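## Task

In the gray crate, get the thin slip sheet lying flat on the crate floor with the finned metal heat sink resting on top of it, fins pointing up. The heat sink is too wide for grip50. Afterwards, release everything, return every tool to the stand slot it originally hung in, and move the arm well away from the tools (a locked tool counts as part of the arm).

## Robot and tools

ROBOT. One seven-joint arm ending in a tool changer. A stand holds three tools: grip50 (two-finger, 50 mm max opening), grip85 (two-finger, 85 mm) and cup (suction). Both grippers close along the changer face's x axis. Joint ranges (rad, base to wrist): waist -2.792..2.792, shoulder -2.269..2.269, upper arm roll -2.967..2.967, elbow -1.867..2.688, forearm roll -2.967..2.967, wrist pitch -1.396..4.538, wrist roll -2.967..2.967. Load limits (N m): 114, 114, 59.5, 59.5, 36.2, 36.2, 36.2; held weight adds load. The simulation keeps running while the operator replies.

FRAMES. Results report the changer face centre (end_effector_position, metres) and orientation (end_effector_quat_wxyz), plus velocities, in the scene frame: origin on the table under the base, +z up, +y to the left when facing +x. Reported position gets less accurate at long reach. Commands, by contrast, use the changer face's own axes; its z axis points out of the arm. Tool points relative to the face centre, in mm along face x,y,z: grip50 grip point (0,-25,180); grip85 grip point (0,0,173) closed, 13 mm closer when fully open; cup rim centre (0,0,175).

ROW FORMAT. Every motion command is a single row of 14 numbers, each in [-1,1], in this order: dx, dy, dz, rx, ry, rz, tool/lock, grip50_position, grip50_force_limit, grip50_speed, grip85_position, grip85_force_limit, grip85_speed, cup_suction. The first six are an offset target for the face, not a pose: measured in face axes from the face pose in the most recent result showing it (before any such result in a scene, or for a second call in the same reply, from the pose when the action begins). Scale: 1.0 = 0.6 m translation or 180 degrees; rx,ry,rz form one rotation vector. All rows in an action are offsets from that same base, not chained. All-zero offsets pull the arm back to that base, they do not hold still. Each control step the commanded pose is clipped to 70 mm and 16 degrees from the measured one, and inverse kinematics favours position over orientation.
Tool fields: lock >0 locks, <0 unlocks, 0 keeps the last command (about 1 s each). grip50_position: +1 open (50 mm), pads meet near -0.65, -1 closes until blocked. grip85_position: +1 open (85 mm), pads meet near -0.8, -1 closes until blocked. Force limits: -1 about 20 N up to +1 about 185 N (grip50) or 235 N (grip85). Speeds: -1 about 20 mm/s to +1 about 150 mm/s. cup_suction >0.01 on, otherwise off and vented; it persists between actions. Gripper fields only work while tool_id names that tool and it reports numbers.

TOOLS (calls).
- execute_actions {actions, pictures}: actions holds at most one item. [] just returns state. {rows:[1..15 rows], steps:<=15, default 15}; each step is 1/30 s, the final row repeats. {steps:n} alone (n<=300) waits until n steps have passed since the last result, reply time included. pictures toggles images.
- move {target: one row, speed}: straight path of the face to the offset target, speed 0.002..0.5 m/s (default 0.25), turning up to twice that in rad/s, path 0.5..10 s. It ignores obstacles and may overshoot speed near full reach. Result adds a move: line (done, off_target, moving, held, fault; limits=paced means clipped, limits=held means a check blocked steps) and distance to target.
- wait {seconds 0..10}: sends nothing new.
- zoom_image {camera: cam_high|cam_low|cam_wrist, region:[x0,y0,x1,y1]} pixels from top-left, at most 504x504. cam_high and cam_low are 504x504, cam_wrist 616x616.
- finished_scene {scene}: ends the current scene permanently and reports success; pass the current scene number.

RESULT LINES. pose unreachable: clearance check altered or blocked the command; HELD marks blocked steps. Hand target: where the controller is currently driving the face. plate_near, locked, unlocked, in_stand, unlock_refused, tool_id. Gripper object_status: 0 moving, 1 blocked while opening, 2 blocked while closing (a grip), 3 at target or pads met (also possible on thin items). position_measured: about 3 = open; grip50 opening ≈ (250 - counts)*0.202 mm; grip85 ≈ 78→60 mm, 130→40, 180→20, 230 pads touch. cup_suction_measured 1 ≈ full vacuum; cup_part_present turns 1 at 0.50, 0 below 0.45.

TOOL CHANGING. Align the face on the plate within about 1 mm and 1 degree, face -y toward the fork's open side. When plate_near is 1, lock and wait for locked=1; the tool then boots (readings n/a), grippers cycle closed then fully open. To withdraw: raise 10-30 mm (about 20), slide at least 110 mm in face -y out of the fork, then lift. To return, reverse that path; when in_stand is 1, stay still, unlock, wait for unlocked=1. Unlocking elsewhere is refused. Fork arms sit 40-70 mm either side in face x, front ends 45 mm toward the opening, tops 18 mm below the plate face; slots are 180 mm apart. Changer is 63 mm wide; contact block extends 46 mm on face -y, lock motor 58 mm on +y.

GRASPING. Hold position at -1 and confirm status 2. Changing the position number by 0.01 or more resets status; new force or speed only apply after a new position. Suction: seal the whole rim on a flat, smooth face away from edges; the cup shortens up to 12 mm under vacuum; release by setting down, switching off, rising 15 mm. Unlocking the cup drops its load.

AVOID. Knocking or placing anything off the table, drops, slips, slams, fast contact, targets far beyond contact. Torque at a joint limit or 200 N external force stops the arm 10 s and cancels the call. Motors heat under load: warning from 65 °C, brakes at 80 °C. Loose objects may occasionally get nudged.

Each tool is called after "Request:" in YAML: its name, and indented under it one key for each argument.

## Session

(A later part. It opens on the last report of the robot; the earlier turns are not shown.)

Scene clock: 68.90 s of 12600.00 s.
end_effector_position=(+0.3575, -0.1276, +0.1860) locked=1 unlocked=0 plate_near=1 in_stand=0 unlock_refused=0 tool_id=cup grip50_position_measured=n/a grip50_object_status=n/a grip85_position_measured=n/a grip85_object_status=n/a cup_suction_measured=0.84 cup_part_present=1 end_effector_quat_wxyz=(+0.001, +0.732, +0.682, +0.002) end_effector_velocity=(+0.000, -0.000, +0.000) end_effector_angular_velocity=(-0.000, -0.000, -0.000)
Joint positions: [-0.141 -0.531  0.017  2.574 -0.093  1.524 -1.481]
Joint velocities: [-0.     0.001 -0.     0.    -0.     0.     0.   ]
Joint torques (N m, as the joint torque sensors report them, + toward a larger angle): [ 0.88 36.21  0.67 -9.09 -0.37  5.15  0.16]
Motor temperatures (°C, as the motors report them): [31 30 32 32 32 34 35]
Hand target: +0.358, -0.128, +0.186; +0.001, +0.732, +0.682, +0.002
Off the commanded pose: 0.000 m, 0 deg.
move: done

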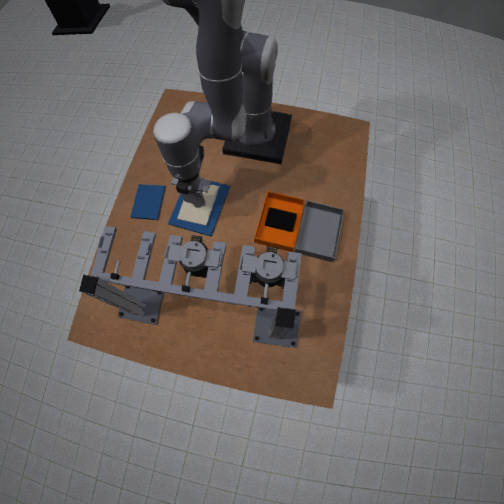

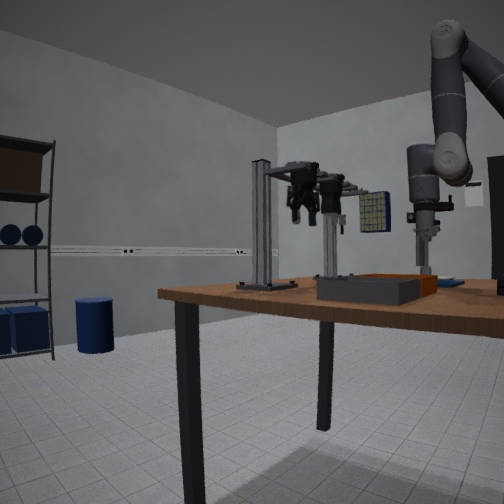

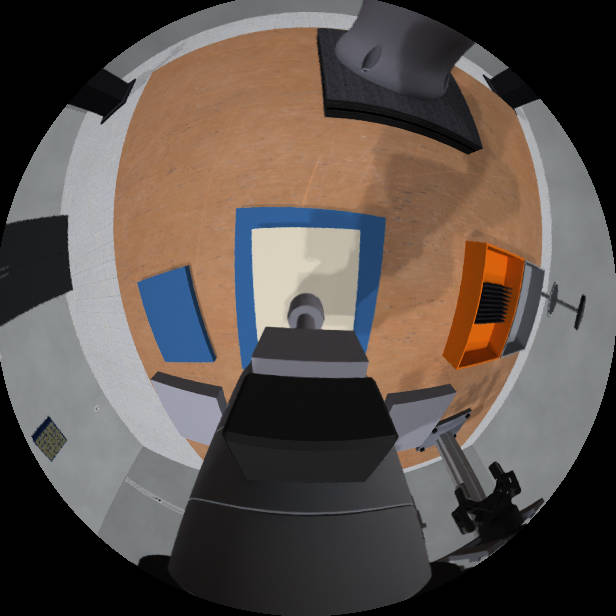

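Request:
move:
  target: [0,0,-0.1,0,0,0,0,0,0,0,1,0,0,1]
  speed: 0.1

Request:
move:
  target: [0.726,-0.033,0,0,0,0,0,0,0,0,1,0,0,1]

Request:
move:
  target: [0,0,0.04,0,0,0,0,0,0,0,1,0,0,1]
  speed: 0.05

Request:
zoom_image:
  camera: "cam_high"
  region: [250,170,370,270]

Scene clock: 71.40 s of 12600.00 s.
end_effector_position=(+0.3573, -0.1277, +0.2464) locked=1 unlocked=0 plate_near=1 in_stand=0 unlock_refused=0 tool_id=cup grip50_position_measured=n/a grip50_object_status=n/a grip85_position_measured=n/a grip85_object_status=n/a cup_suction_measured=0.94 cup_part_present=1 end_effector_quat_wxyz=(+0.001, +0.732, +0.682, +0.002) end_effector_velocity=(-0.000, +0.000, -0.000) end_effector_angular_velocity=(+0.000, +0.001, -0.000)
Joint positions: [-0.192 -0.299  0.078  2.572 -0.068  1.29  -1.499]
Joint velocities: [ 0.    -0.001 -0.    -0.     0.     0.     0.   ]
Joint torques (N m, as the joint torque sensors report them, + toward a larger angle): [  0.    29.64   1.84 -15.39  -1.5    5.7   -0.34]
Motor temperatures (°C, as the motors report them): [31 30 32 32 32 34 35]
Hand target: +0.357, -0.128, +0.246; +0.001, +0.732, +0.682, +0.002
Off the commanded pose: 0.000 m, 0 deg.
move: done

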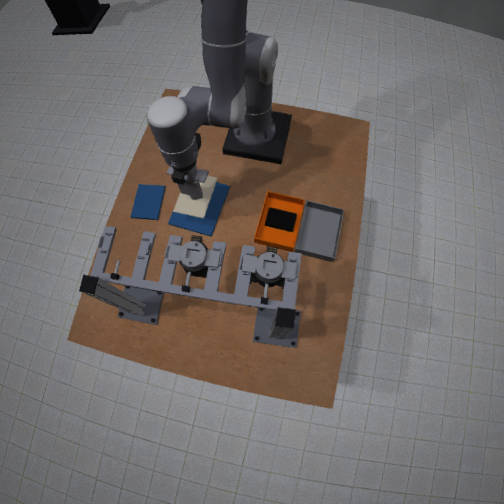

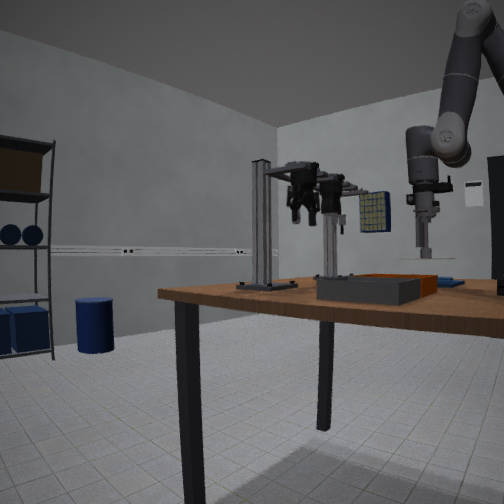

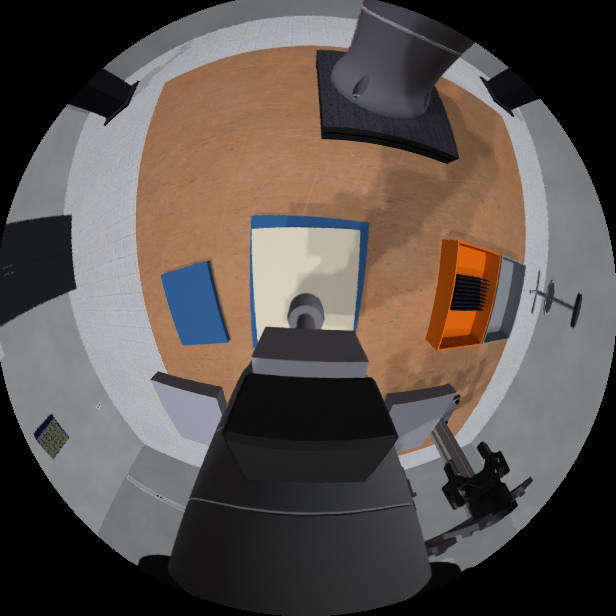

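Scene clock: 73.57 s of 12600.00 s.
end_effector_position=(+0.3675, +0.3091, +0.2467) locked=1 unlocked=0 plate_near=1 in_stand=0 unlock_refused=0 tool_id=cup grip50_position_measured=n/a grip50_object_status=n/a grip85_position_measured=n/a grip85_object_status=n/a cup_suction_measured=0.94 cup_part_present=1 end_effector_quat_wxyz=(+0.001, +0.732, +0.682, +0.002) end_effector_velocity=(+0.000, -0.000, -0.000) end_effector_angular_velocity=(-0.000, +0.000, -0.001)
Joint positions: [ 0.612 -0.454  0.232  2.288 -0.223  1.148 -0.422]
Joint velocities: [-0. -0. -0.  0.  0.  0.  0.]
Joint torques (N m, as the joint torque sensors report them, + toward a larger angle): [ -1.95  42.86   3.5  -19.9   -1.9    5.68  -0.06]
Motor temperatures (°C, as the motors report them): [31 30 32 32 32 34 35]
Hand target: +0.368, +0.309, +0.247; +0.001, +0.732, +0.682, +0.002
Off the commanded pose: 0.001 m, 0 deg.
move: done

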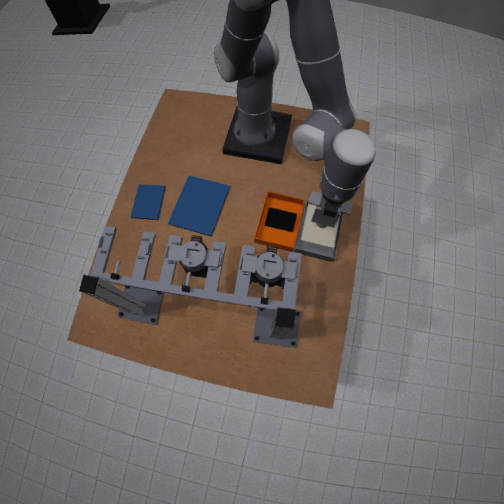

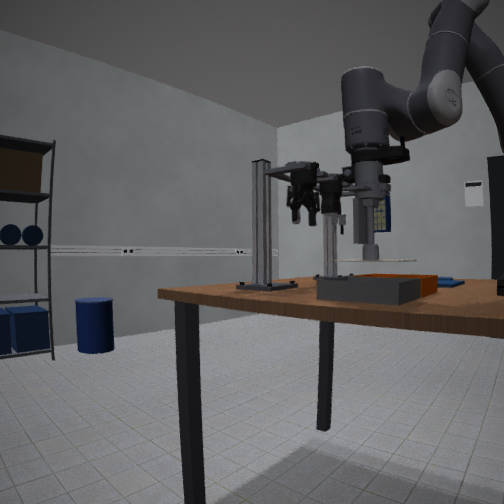

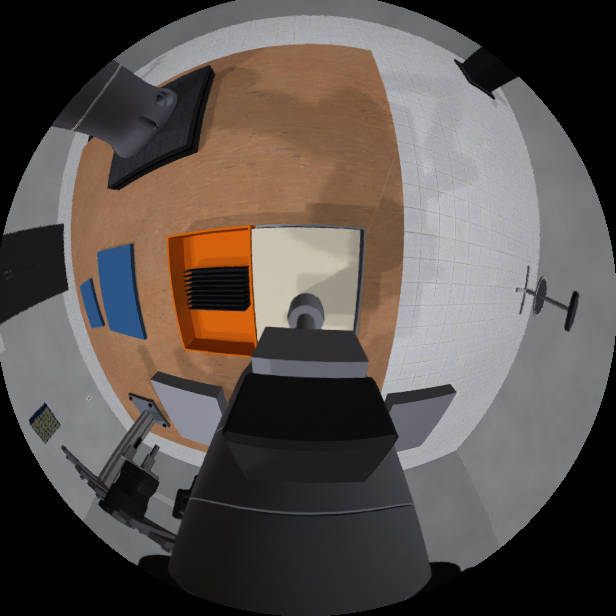

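Scene clock: 74.27 s of 12600.00 s.
end_effector_position=(+0.3675, +0.3091, +0.2226) locked=1 unlocked=0 plate_near=1 in_stand=0 unlock_refused=0 tool_id=cup grip50_position_measured=n/a grip50_object_status=n/a grip85_position_measured=n/a grip85_object_status=n/a cup_suction_measured=0.94 cup_part_present=1 end_effector_quat_wxyz=(+0.001, +0.732, +0.682, +0.002) end_effector_velocity=(-0.000, -0.000, +0.000) end_effector_angular_velocity=(+0.000, -0.000, -0.001)
Joint positions: [ 0.636 -0.515  0.198  2.297 -0.254  1.22  -0.4  ]
Joint velocities: [-0.     0.001  0.     0.     0.     0.     0.   ]
Joint torques (N m, as the joint torque sensors report them, + toward a larger angle): [ -0.45  43.85   3.29 -18.69  -1.52   5.02   0.47]
Motor temperatures (°C, as the motors report them): [31 30 32 32 32 34 35]
Hand target: +0.368, +0.309, +0.223; +0.001, +0.732, +0.682, +0.002
Off the commanded pose: 0.000 m, 0 deg.
move: done

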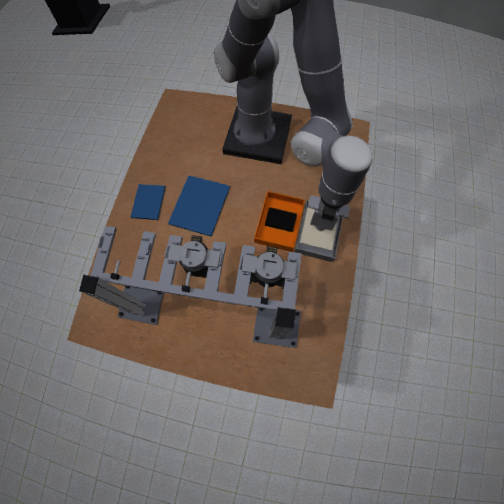

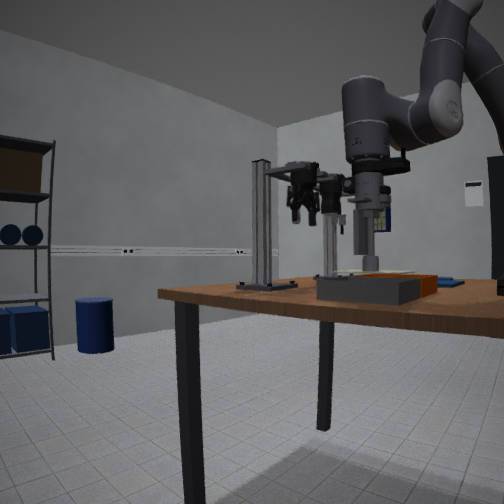

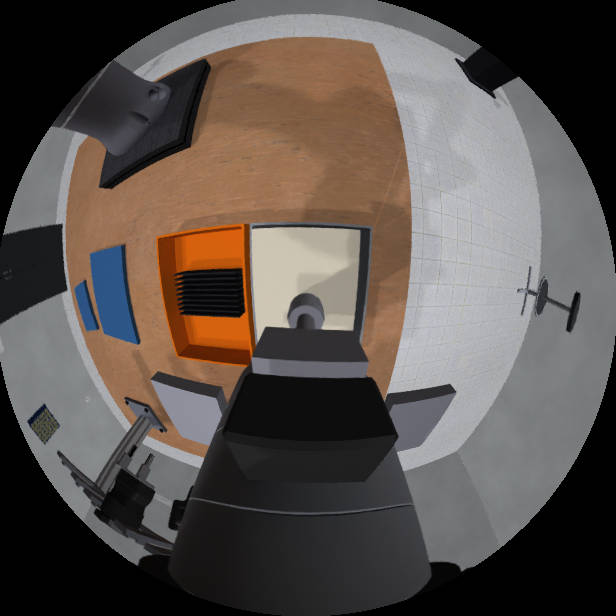

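Region (250, 170, 370, 270) of cam_high's 504x504 image, scaled by 4.200, with more detail than that image has.

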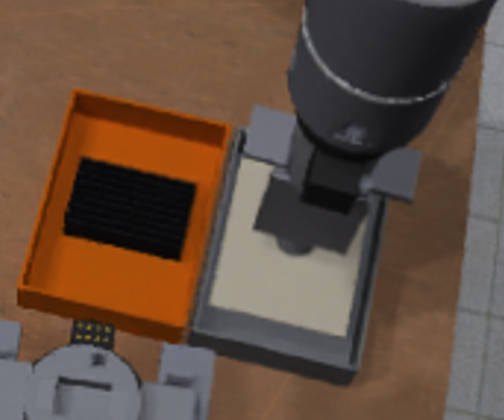

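Request:
move:
  target: [0.008,0.011,0,0,0,0,0,0,0,0,1,0,0,1]
  speed: 0.03

Request:
move:
  target: [0,0,0.082,0,0,0,0,0,0,0,1,0,0,1]
  speed: 0.03

Request:
move:
  target: [0,0,0,0,0,0,0,0,0,0,1,0,0,0]

Request:
move:
  target: [0,0,-0.12,0,0,0,0,0,0,0,1,0,0,0]
  speed: 0.08

Request:
zoom_image:
  camera: "cam_high"
  region: [250,170,370,270]

Scene clock: 76.73 s of 12600.00 s.
end_effector_position=(+0.3746, +0.3134, +0.2227) locked=1 unlocked=0 plate_near=1 in_stand=0 unlock_refused=0 tool_id=cup grip50_position_measured=n/a grip50_object_status=n/a grip85_position_measured=n/a grip85_object_status=n/a cup_suction_measured=0.94 cup_part_present=1 end_effector_quat_wxyz=(+0.001, +0.732, +0.682, +0.002) end_effector_velocity=(-0.000, +0.000, -0.000) end_effector_angular_velocity=(-0.000, +0.000, +0.000)
Joint positions: [ 0.631 -0.526  0.199  2.273 -0.253  1.206 -0.407]
Joint velocities: [ 0. -0.  0.  0.  0. -0. -0.]
Joint torques (N m, as the joint torque sensors report them, + toward a larger angle): [ -1.58  43.11   5.53 -18.3   -1.28   5.52  -0.46]
Motor temperatures (°C, as the motors report them): [31 30 32 32 32 34 35]
Hand target: +0.374, +0.313, +0.223; +0.001, +0.732, +0.682, +0.002
Off the commanded pose: 0.000 m, 0 deg.
move: done

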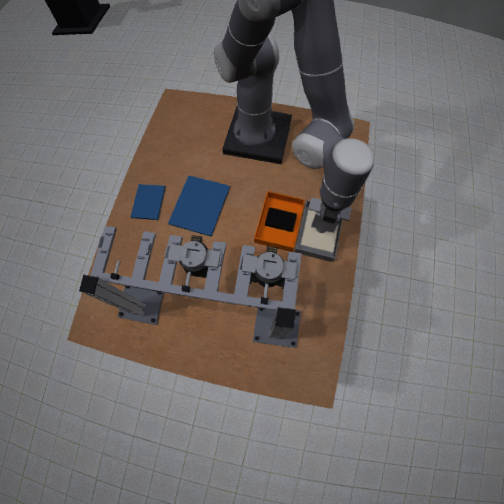

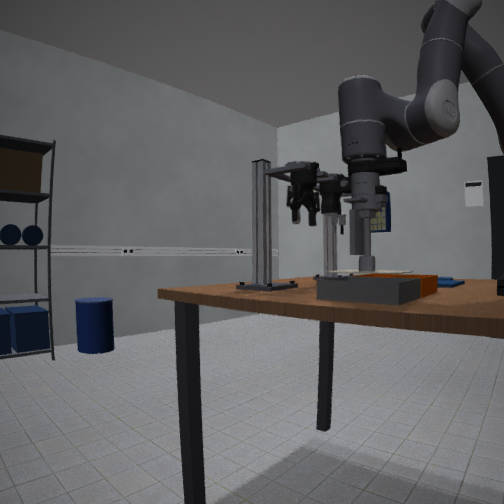

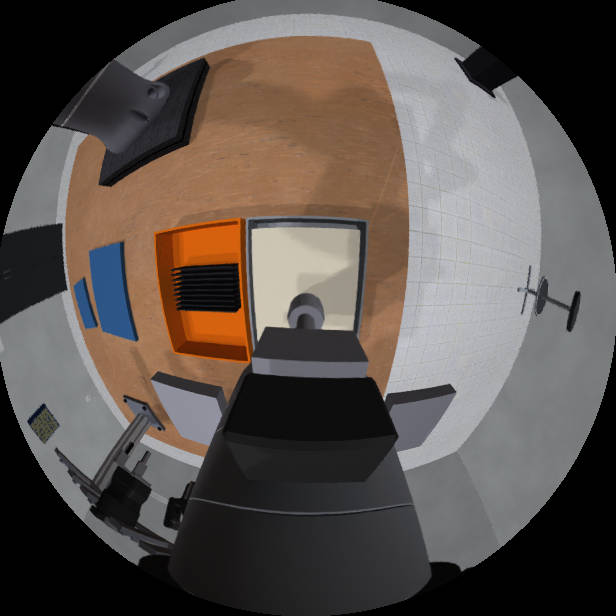

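Scene clock: 78.60 s of 12600.00 s.
end_effector_position=(+0.3747, +0.3134, +0.1732) locked=1 unlocked=0 plate_near=1 in_stand=0 unlock_refused=0 tool_id=cup grip50_position_measured=n/a grip50_object_status=n/a grip85_position_measured=n/a grip85_object_status=n/a cup_suction_measured=0.94 cup_part_present=1 end_effector_quat_wxyz=(+0.001, +0.732, +0.682, +0.002) end_effector_velocity=(+0.000, +0.000, +0.000) end_effector_angular_velocity=(+0.000, -0.000, -0.000)
Joint positions: [ 0.686 -0.653  0.125  2.276 -0.294  1.342 -0.375]
Joint velocities: [-0.  0. -0. -0.  0. -0. -0.]
Joint torques (N m, as the joint torque sensors report them, + toward a larger angle): [  0.39  46.59   3.06 -15.43  -1.21   5.13   0.34]
Motor temperatures (°C, as the motors report them): [31 30 32 32 32 34 35]
Hand target: +0.375, +0.313, +0.173; +0.001, +0.732, +0.682, +0.002
Off the commanded pose: 0.000 m, 0 deg.
move: done

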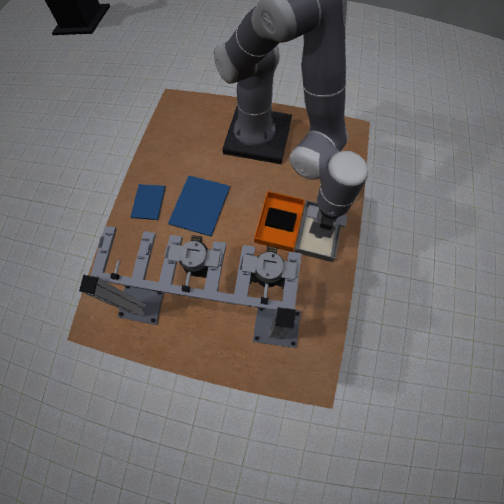

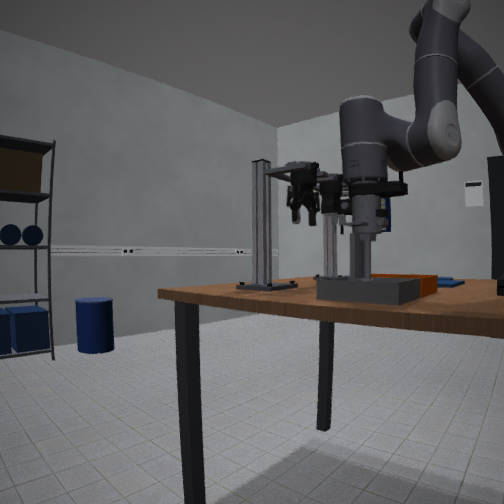

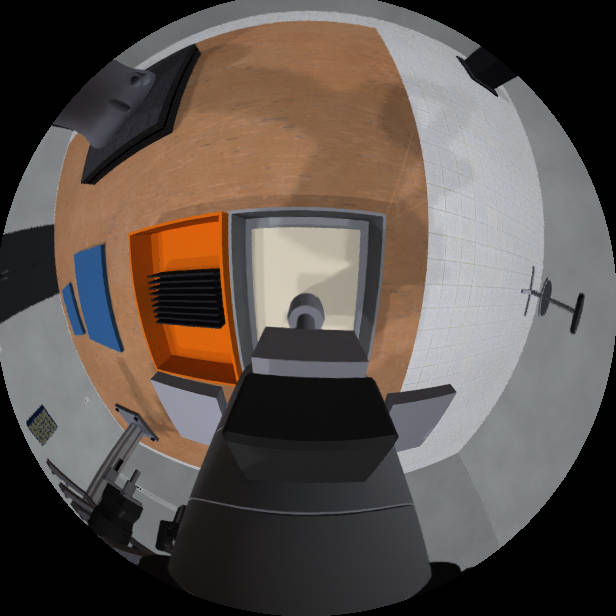

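Scene clock: 79.10 s of 12600.00 s.
end_effector_position=(+0.3748, +0.3136, +0.1735) locked=1 unlocked=0 plate_near=1 in_stand=0 unlock_refused=0 tool_id=cup grip50_position_measured=n/a grip50_object_status=n/a grip85_position_measured=n/a grip85_object_status=n/a cup_suction_measured=0.00 cup_part_present=0 end_effector_quat_wxyz=(+0.001, +0.732, +0.682, +0.002) end_effector_velocity=(+0.000, +0.000, +0.000) end_effector_angular_velocity=(+0.000, -0.000, +0.000)
Joint positions: [ 0.686 -0.653  0.125  2.276 -0.294  1.343 -0.375]
Joint velocities: [-0.  0.  0. -0. -0.  0. -0.]
Joint torques (N m, as the joint torque sensors report them, + toward a larger angle): [ -1.37  42.72   3.96 -13.76  -1.14   4.81  -0.06]
Motor temperatures (°C, as the motors report them): [31 30 32 32 32 34 35]
Hand target: +0.375, +0.313, +0.173; +0.001, +0.732, +0.682, +0.002
Off the commanded pose: 0.000 m, 0 deg.
move: done

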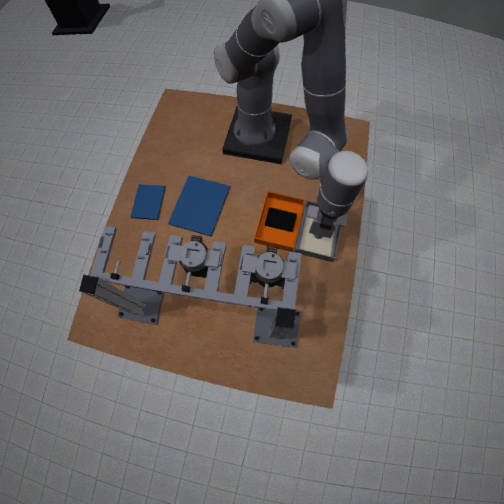

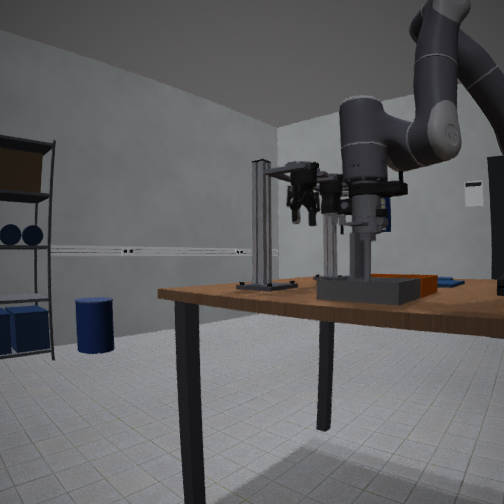

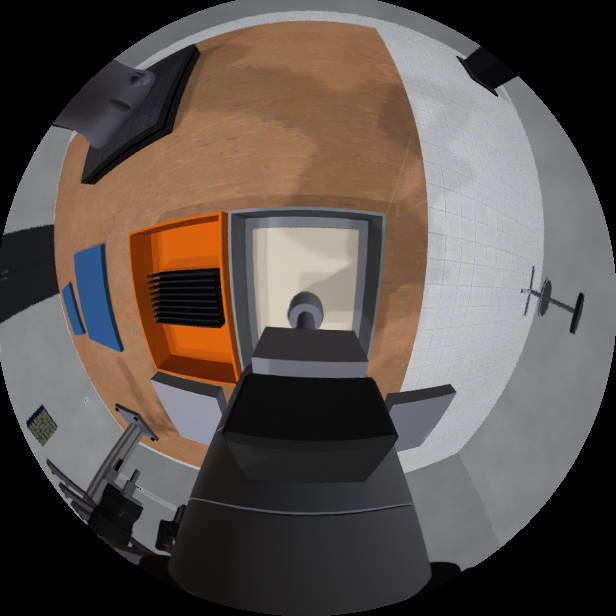

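Scene clock: 80.27 s of 12600.00 s.
end_effector_position=(+0.3745, +0.3136, +0.2458) locked=1 unlocked=0 plate_near=1 in_stand=0 unlock_refused=0 tool_id=cup grip50_position_measured=n/a grip50_object_status=n/a grip85_position_measured=n/a grip85_object_status=n/a cup_suction_measured=0.00 cup_part_present=0 end_effector_quat_wxyz=(+0.001, +0.732, +0.682, +0.002) end_effector_velocity=(-0.000, -0.000, -0.000) end_effector_angular_velocity=(-0.000, +0.001, -0.000)
Joint positions: [ 0.61  -0.469  0.23   2.264 -0.224  1.14  -0.427]
Joint velocities: [-0. -0.  0.  0.  0.  0.  0.]
Joint torques (N m, as the joint torque sensors report them, + toward a larger angle): [ -0.5   42.3    4.17 -19.7   -2.3    5.63   0.23]
Motor temperatures (°C, as the motors report them): [31 30 32 32 32 34 35]
Hand target: +0.375, +0.314, +0.246; +0.001, +0.732, +0.682, +0.002
Off the commanded pose: 0.000 m, 0 deg.
move: done

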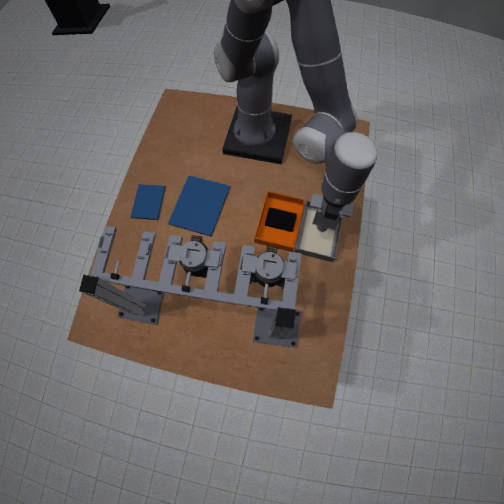

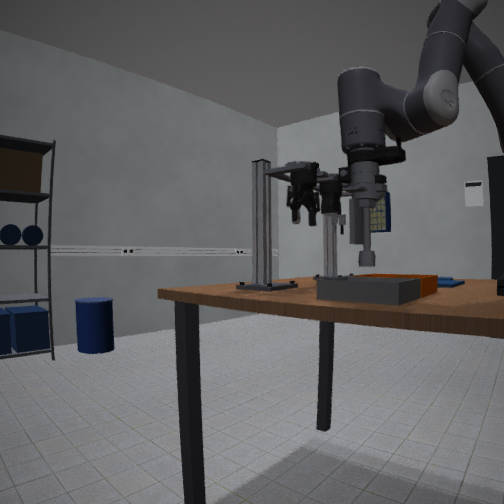

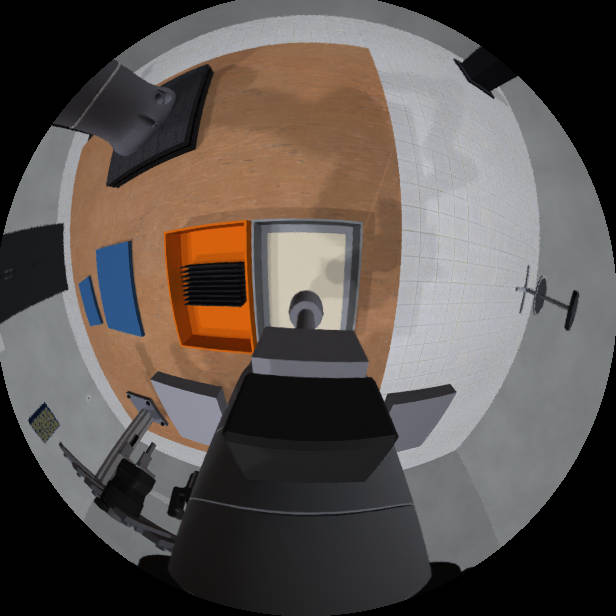

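Region (250, 170, 370, 270) of cam_high's 504x504 image, scaled by 4.200, with more detail than that image has.

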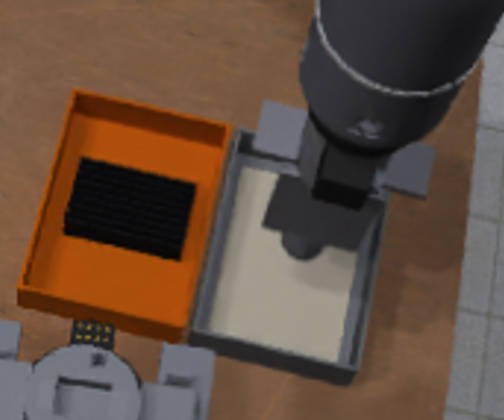

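Request:
move:
  target: [-0.8255,0.271,-0.226,0,0,-0.038,0,0,0,0,1,0,0,0]
  speed: 0.35

Request:
move:
  target: [0,0.25,0,0,0,0,0,0,0,0,1,0,0,0]
  speed: 0.1

Scene clock: 83.73 s of 12600.00 s.
end_effector_position=(+0.5016, -0.1932, +0.3816) locked=1 unlocked=0 plate_near=1 in_stand=0 unlock_refused=0 tool_id=cup grip50_position_measured=n/a grip50_object_status=n/a grip85_position_measured=n/a grip85_object_status=n/a cup_suction_measured=0.00 cup_part_present=0 end_effector_quat_wxyz=(+0.001, +0.689, +0.724, +0.002) end_effector_velocity=(+0.000, +0.000, +0.000) end_effector_angular_velocity=(+0.000, -0.000, +0.000)
Joint positions: [-0.163 -0.249 -0.049  2.037  0.02   0.705 -1.791]
Joint velocities: [ 0.     0.    -0.    -0.     0.001 -0.    -0.   ]
Joint torques (N m, as the joint torque sensors report them, + toward a larger angle): [  0.4   42.91   0.55 -29.36  -3.69   5.56   0.45]
Motor temperatures (°C, as the motors report them): [31 30 32 32 32 34 35]
Hand target: +0.502, -0.193, +0.382; +0.001, +0.690, +0.724, +0.002
Off the commanded pose: 0.001 m, 0 deg.
move: done

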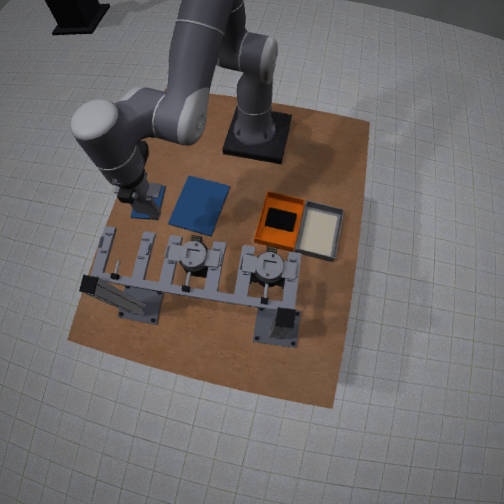

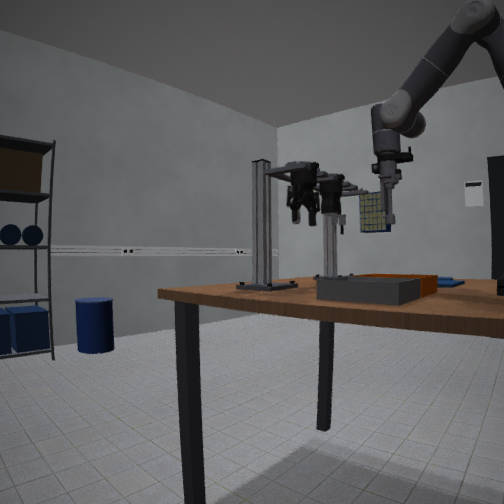

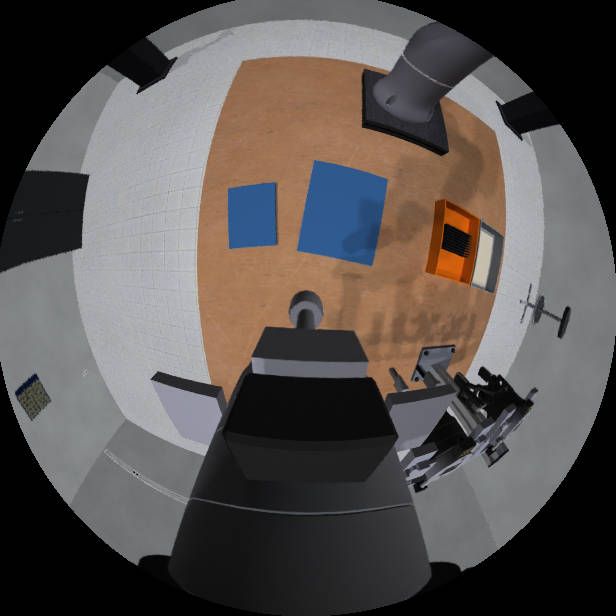

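Scene clock: 85.53 s of 12600.00 s.
end_effector_position=(+0.6513, -0.1858, +0.3821) locked=1 unlocked=0 plate_near=1 in_stand=0 unlock_refused=0 tool_id=cup grip50_position_measured=n/a grip50_object_status=n/a grip85_position_measured=n/a grip85_object_status=n/a cup_suction_measured=0.00 cup_part_present=0 end_effector_quat_wxyz=(+0.001, +0.689, +0.724, +0.002) end_effector_velocity=(+0.000, -0.000, +0.001) end_effector_angular_velocity=(-0.000, -0.001, +0.001)
Joint positions: [-0.122 -0.556 -0.054  1.566  0.038  0.542 -1.755]
Joint velocities: [-0.     0.001 -0.    -0.    -0.    -0.    -0.001]
Joint torques (N m, as the joint torque sensors report them, + toward a larger angle): [ -1.16  59.14  -1.14 -31.57  -3.8    5.33   0.42]
Motor temperatures (°C, as the motors report them): [31 30 32 32 32 34 35]
Hand target: +0.651, -0.186, +0.382; +0.001, +0.690, +0.724, +0.002
Off the commanded pose: 0.000 m, 0 deg.
move: done

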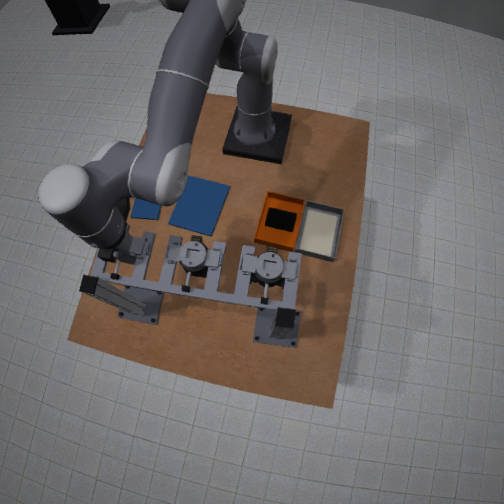

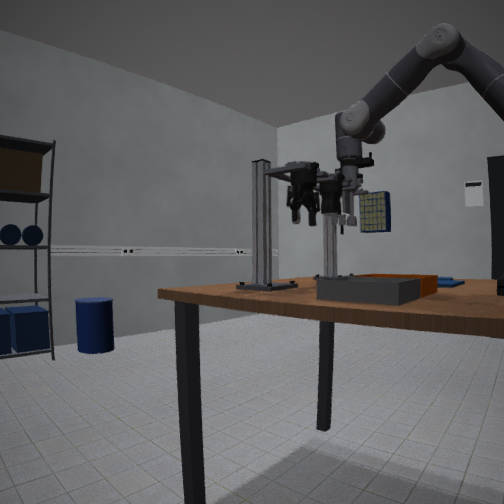

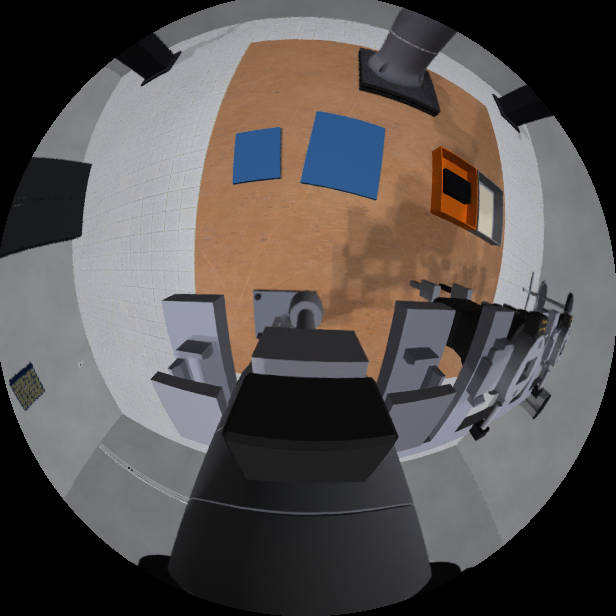

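Request:
move:
  target: [0.0015,-0.0005,0.0345,0,0,0,0,0,0,0,1,0,0,0]
  speed: 0.02

Request:
move:
  target: [0,0,0,0,0,0,-1,0,0,0,1,0,0,0]

Request:
execute_actions:
  actions:
    - {"steps":21}
  pictures: false

Request:
move:
  target: [0,0,-0.05,0,0,0,0,0,0,0,1,0,0,0]
  speed: 0.05

Scene clock: 88.17 s of 12600.00 s.
end_effector_position=(+0.6511, -0.1850, +0.3617) locked=1 unlocked=0 plate_near=1 in_stand=1 unlock_refused=0 tool_id=cup grip50_position_measured=n/a grip50_object_status=n/a grip85_position_measured=n/a grip85_object_status=n/a cup_suction_measured=0.00 cup_part_present=0 end_effector_quat_wxyz=(+0.001, +0.689, +0.724, +0.002) end_effector_velocity=(+0.000, +0.000, -0.000) end_effector_angular_velocity=(+0.000, -0.000, -0.001)
Joint positions: [-0.12  -0.581 -0.053  1.586  0.039  0.586 -1.755]
Joint velocities: [ 0.    -0.     0.    -0.     0.    -0.     0.001]
Joint torques (N m, as the joint torque sensors report them, + toward a larger angle): [  0.    55.61  -0.11 -31.89  -3.93   5.85   0.04]
Motor temperatures (°C, as the motors report them): [31 30 32 32 32 35 35]
Hand target: +0.651, -0.185, +0.361; +0.001, +0.689, +0.724, +0.002
Off the commanded pose: 0.000 m, 0 deg.
move: done

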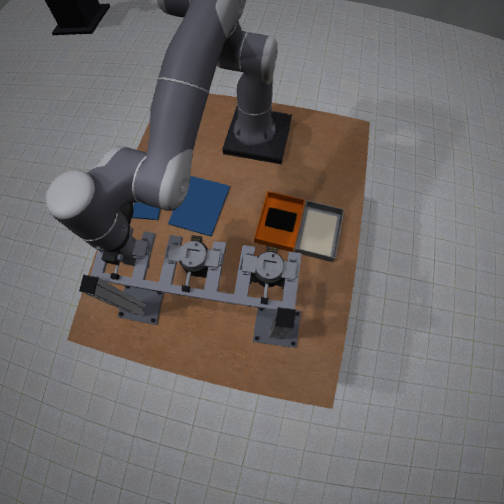

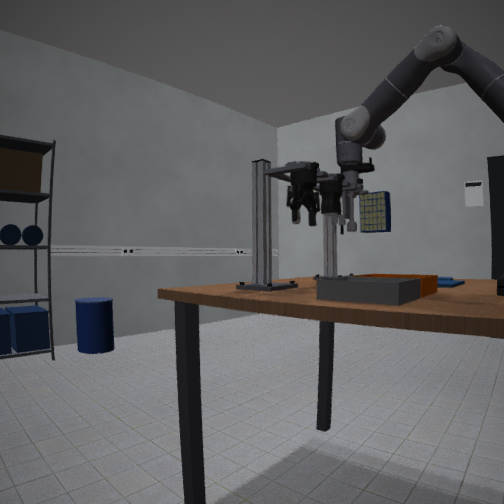

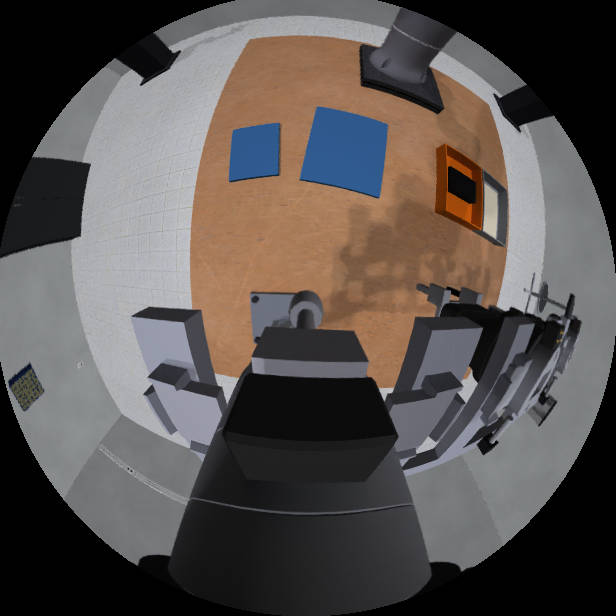

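Scene clock: 88.67 s of 12600.00 s.
end_effector_position=(+0.6510, -0.1850, +0.3616) locked=0 unlocked=0 plate_near=1 in_stand=1 unlock_refused=0 tool_id=none grip50_position_measured=n/a grip50_object_status=n/a grip85_position_measured=n/a grip85_object_status=n/a cup_suction_measured=n/a cup_part_present=n/a end_effector_quat_wxyz=(+0.001, +0.689, +0.724, +0.002) end_effector_velocity=(-0.000, -0.000, -0.000) end_effector_angular_velocity=(+0.000, +0.000, +0.001)
Joint positions: [-0.12  -0.581 -0.053  1.586  0.039  0.586 -1.755]
Joint velocities: [-0.001  0.     0.     0.     0.    -0.    -0.001]
Joint torques (N m, as the joint torque sensors report them, + toward a larger angle): [  0.44  53.79  -0.5  -28.34  -3.52   4.67  -0.01]
Motor temperatures (°C, as the motors report them): [31 30 32 32 32 35 35]
Hand target: +0.651, -0.185, +0.362; +0.001, +0.689, +0.724, +0.002
Off the commanded pose: 0.000 m, 0 deg.
move: done

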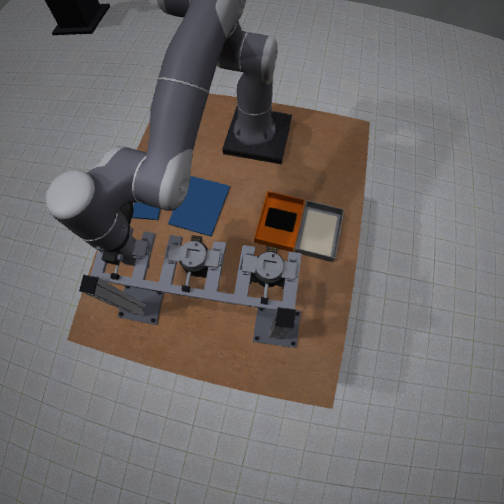

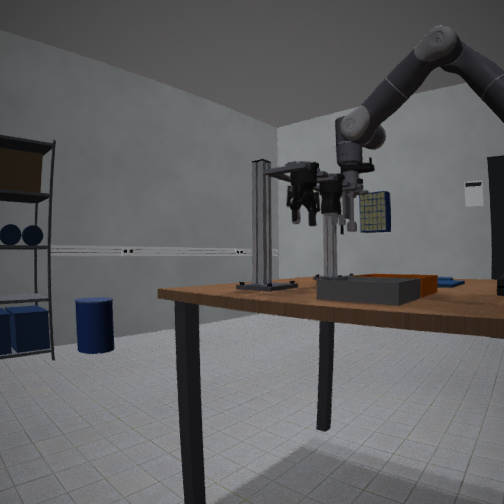

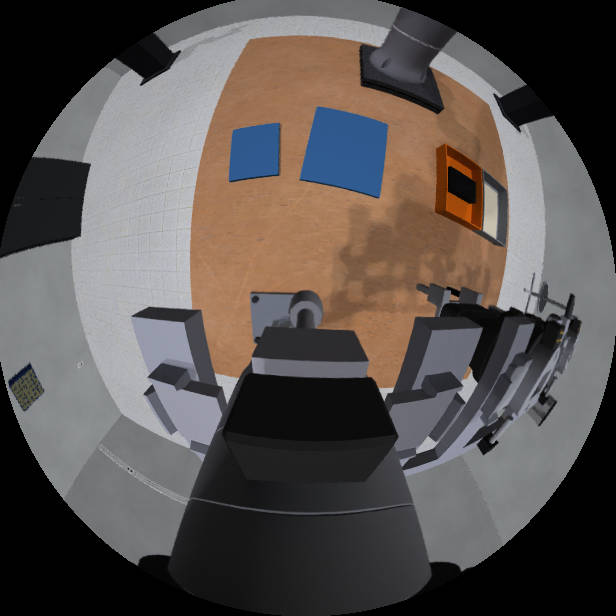

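Scene clock: 89.37 s of 12600.00 s.
end_effector_position=(+0.6510, -0.1850, +0.3616) locked=0 unlocked=1 plate_near=1 in_stand=1 unlock_refused=0 tool_id=none grip50_position_measured=n/a grip50_object_status=n/a grip85_position_measured=n/a grip85_object_status=n/a cup_suction_measured=n/a cup_part_present=n/a end_effector_quat_wxyz=(+0.001, +0.689, +0.724, +0.002) end_effector_velocity=(-0.000, +0.000, -0.000) end_effector_angular_velocity=(+0.000, +0.000, +0.001)
Joint positions: [-0.12  -0.581 -0.053  1.586  0.039  0.586 -1.755]
Joint velocities: [ 0.     0.    -0.     0.     0.     0.    -0.001]
Joint torques (N m, as the joint torque sensors report them, + toward a larger angle): [ -0.66  53.79  -0.7  -28.92  -3.42   4.68   0.16]
Motor temperatures (°C, as the motors report them): [31 30 32 32 32 35 35]
Hand target: +0.651, -0.185, +0.362; +0.001, +0.689, +0.724, +0.002
Off the commanded pose: 0.000 m, 0 deg.
Steps of this call (steps 1 to 21: nothing new was sent). Readings (end_effector_position | what the end effector reports):
1: (+0.6510, -0.1850, +0.3616) | locked=0 unlocked=0 plate_near=1 in_stand=1 unlock_refused=0 tool_id=none grip50_position_measured=n/a grip50_object_status=n/a grip85_position_measured=n/a grip85_object_status=n/a cup_suction_measured=n/a cup_part_present=n/a
2: (+0.6510, -0.1850, +0.3616) | locked=0 unlocked=0 plate_near=1 in_stand=1 unlock_refused=0 tool_id=none grip50_position_measured=n/a grip50_object_status=n/a grip85_position_measured=n/a grip85_object_status=n/a cup_suction_measured=n/a cup_part_present=n/a
4: (+0.6510, -0.1850, +0.3616) | locked=0 unlocked=0 plate_near=1 in_stand=1 unlock_refused=0 tool_id=none grip50_position_measured=n/a grip50_object_status=n/a grip85_position_measured=n/a grip85_object_status=n/a cup_suction_measured=n/a cup_part_present=n/a
8: (+0.6510, -0.1850, +0.3616) | locked=0 unlocked=0 plate_near=1 in_stand=1 unlock_refused=0 tool_id=none grip50_position_measured=n/a grip50_object_status=n/a grip85_position_measured=n/a grip85_object_status=n/a cup_suction_measured=n/a cup_part_present=n/a
21: the state above

Scene clock: 90.20 s of 12600.00 s.
end_effector_position=(+0.6509, -0.1848, +0.3918) locked=0 unlocked=1 plate_near=0 in_stand=0 unlock_refused=0 tool_id=none grip50_position_measured=n/a grip50_object_status=n/a grip85_position_measured=n/a grip85_object_status=n/a cup_suction_measured=n/a cup_part_present=n/a end_effector_quat_wxyz=(+0.001, +0.689, +0.725, +0.002) end_effector_velocity=(-0.000, -0.000, -0.000) end_effector_angular_velocity=(-0.000, +0.000, -0.000)
Joint positions: [-0.121 -0.543 -0.053  1.56   0.036  0.522 -1.753]
Joint velocities: [-0.  0. -0.  0. -0.  0.  0.]
Joint torques (N m, as the joint torque sensors report them, + toward a larger angle): [ -0.43  52.45  -1.24 -28.89  -3.72   4.33   0.5 ]
Motor temperatures (°C, as the motors report them): [31 30 32 32 32 35 35]
Hand target: +0.651, -0.185, +0.392; +0.001, +0.689, +0.724, +0.002
Off the commanded pose: 0.000 m, 0 deg.
move: done

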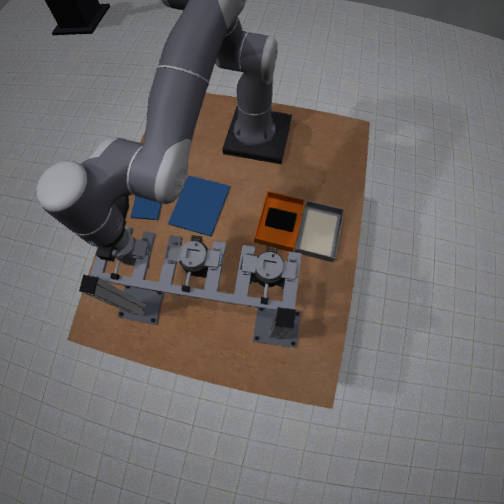

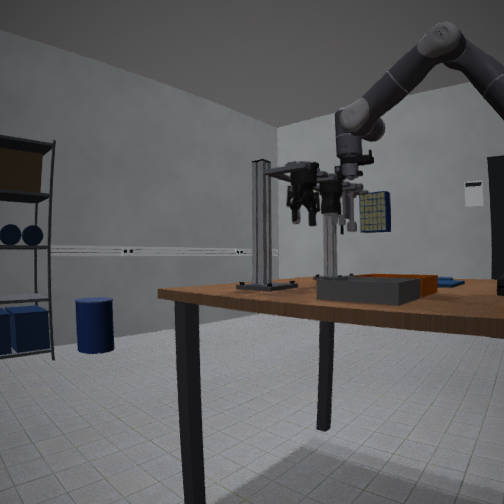

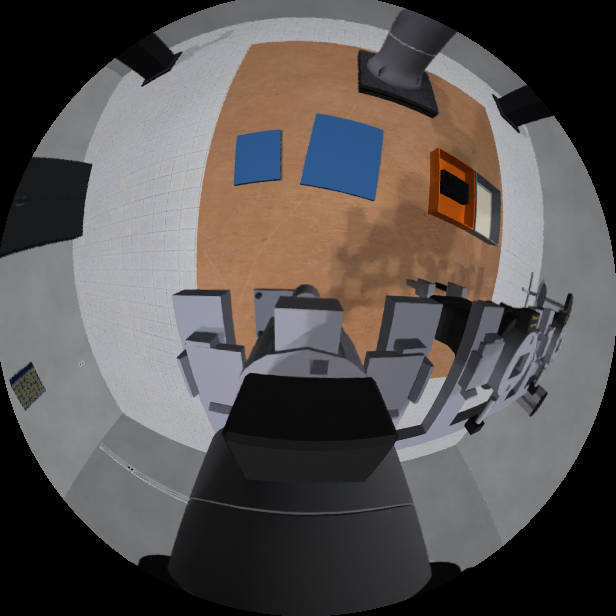

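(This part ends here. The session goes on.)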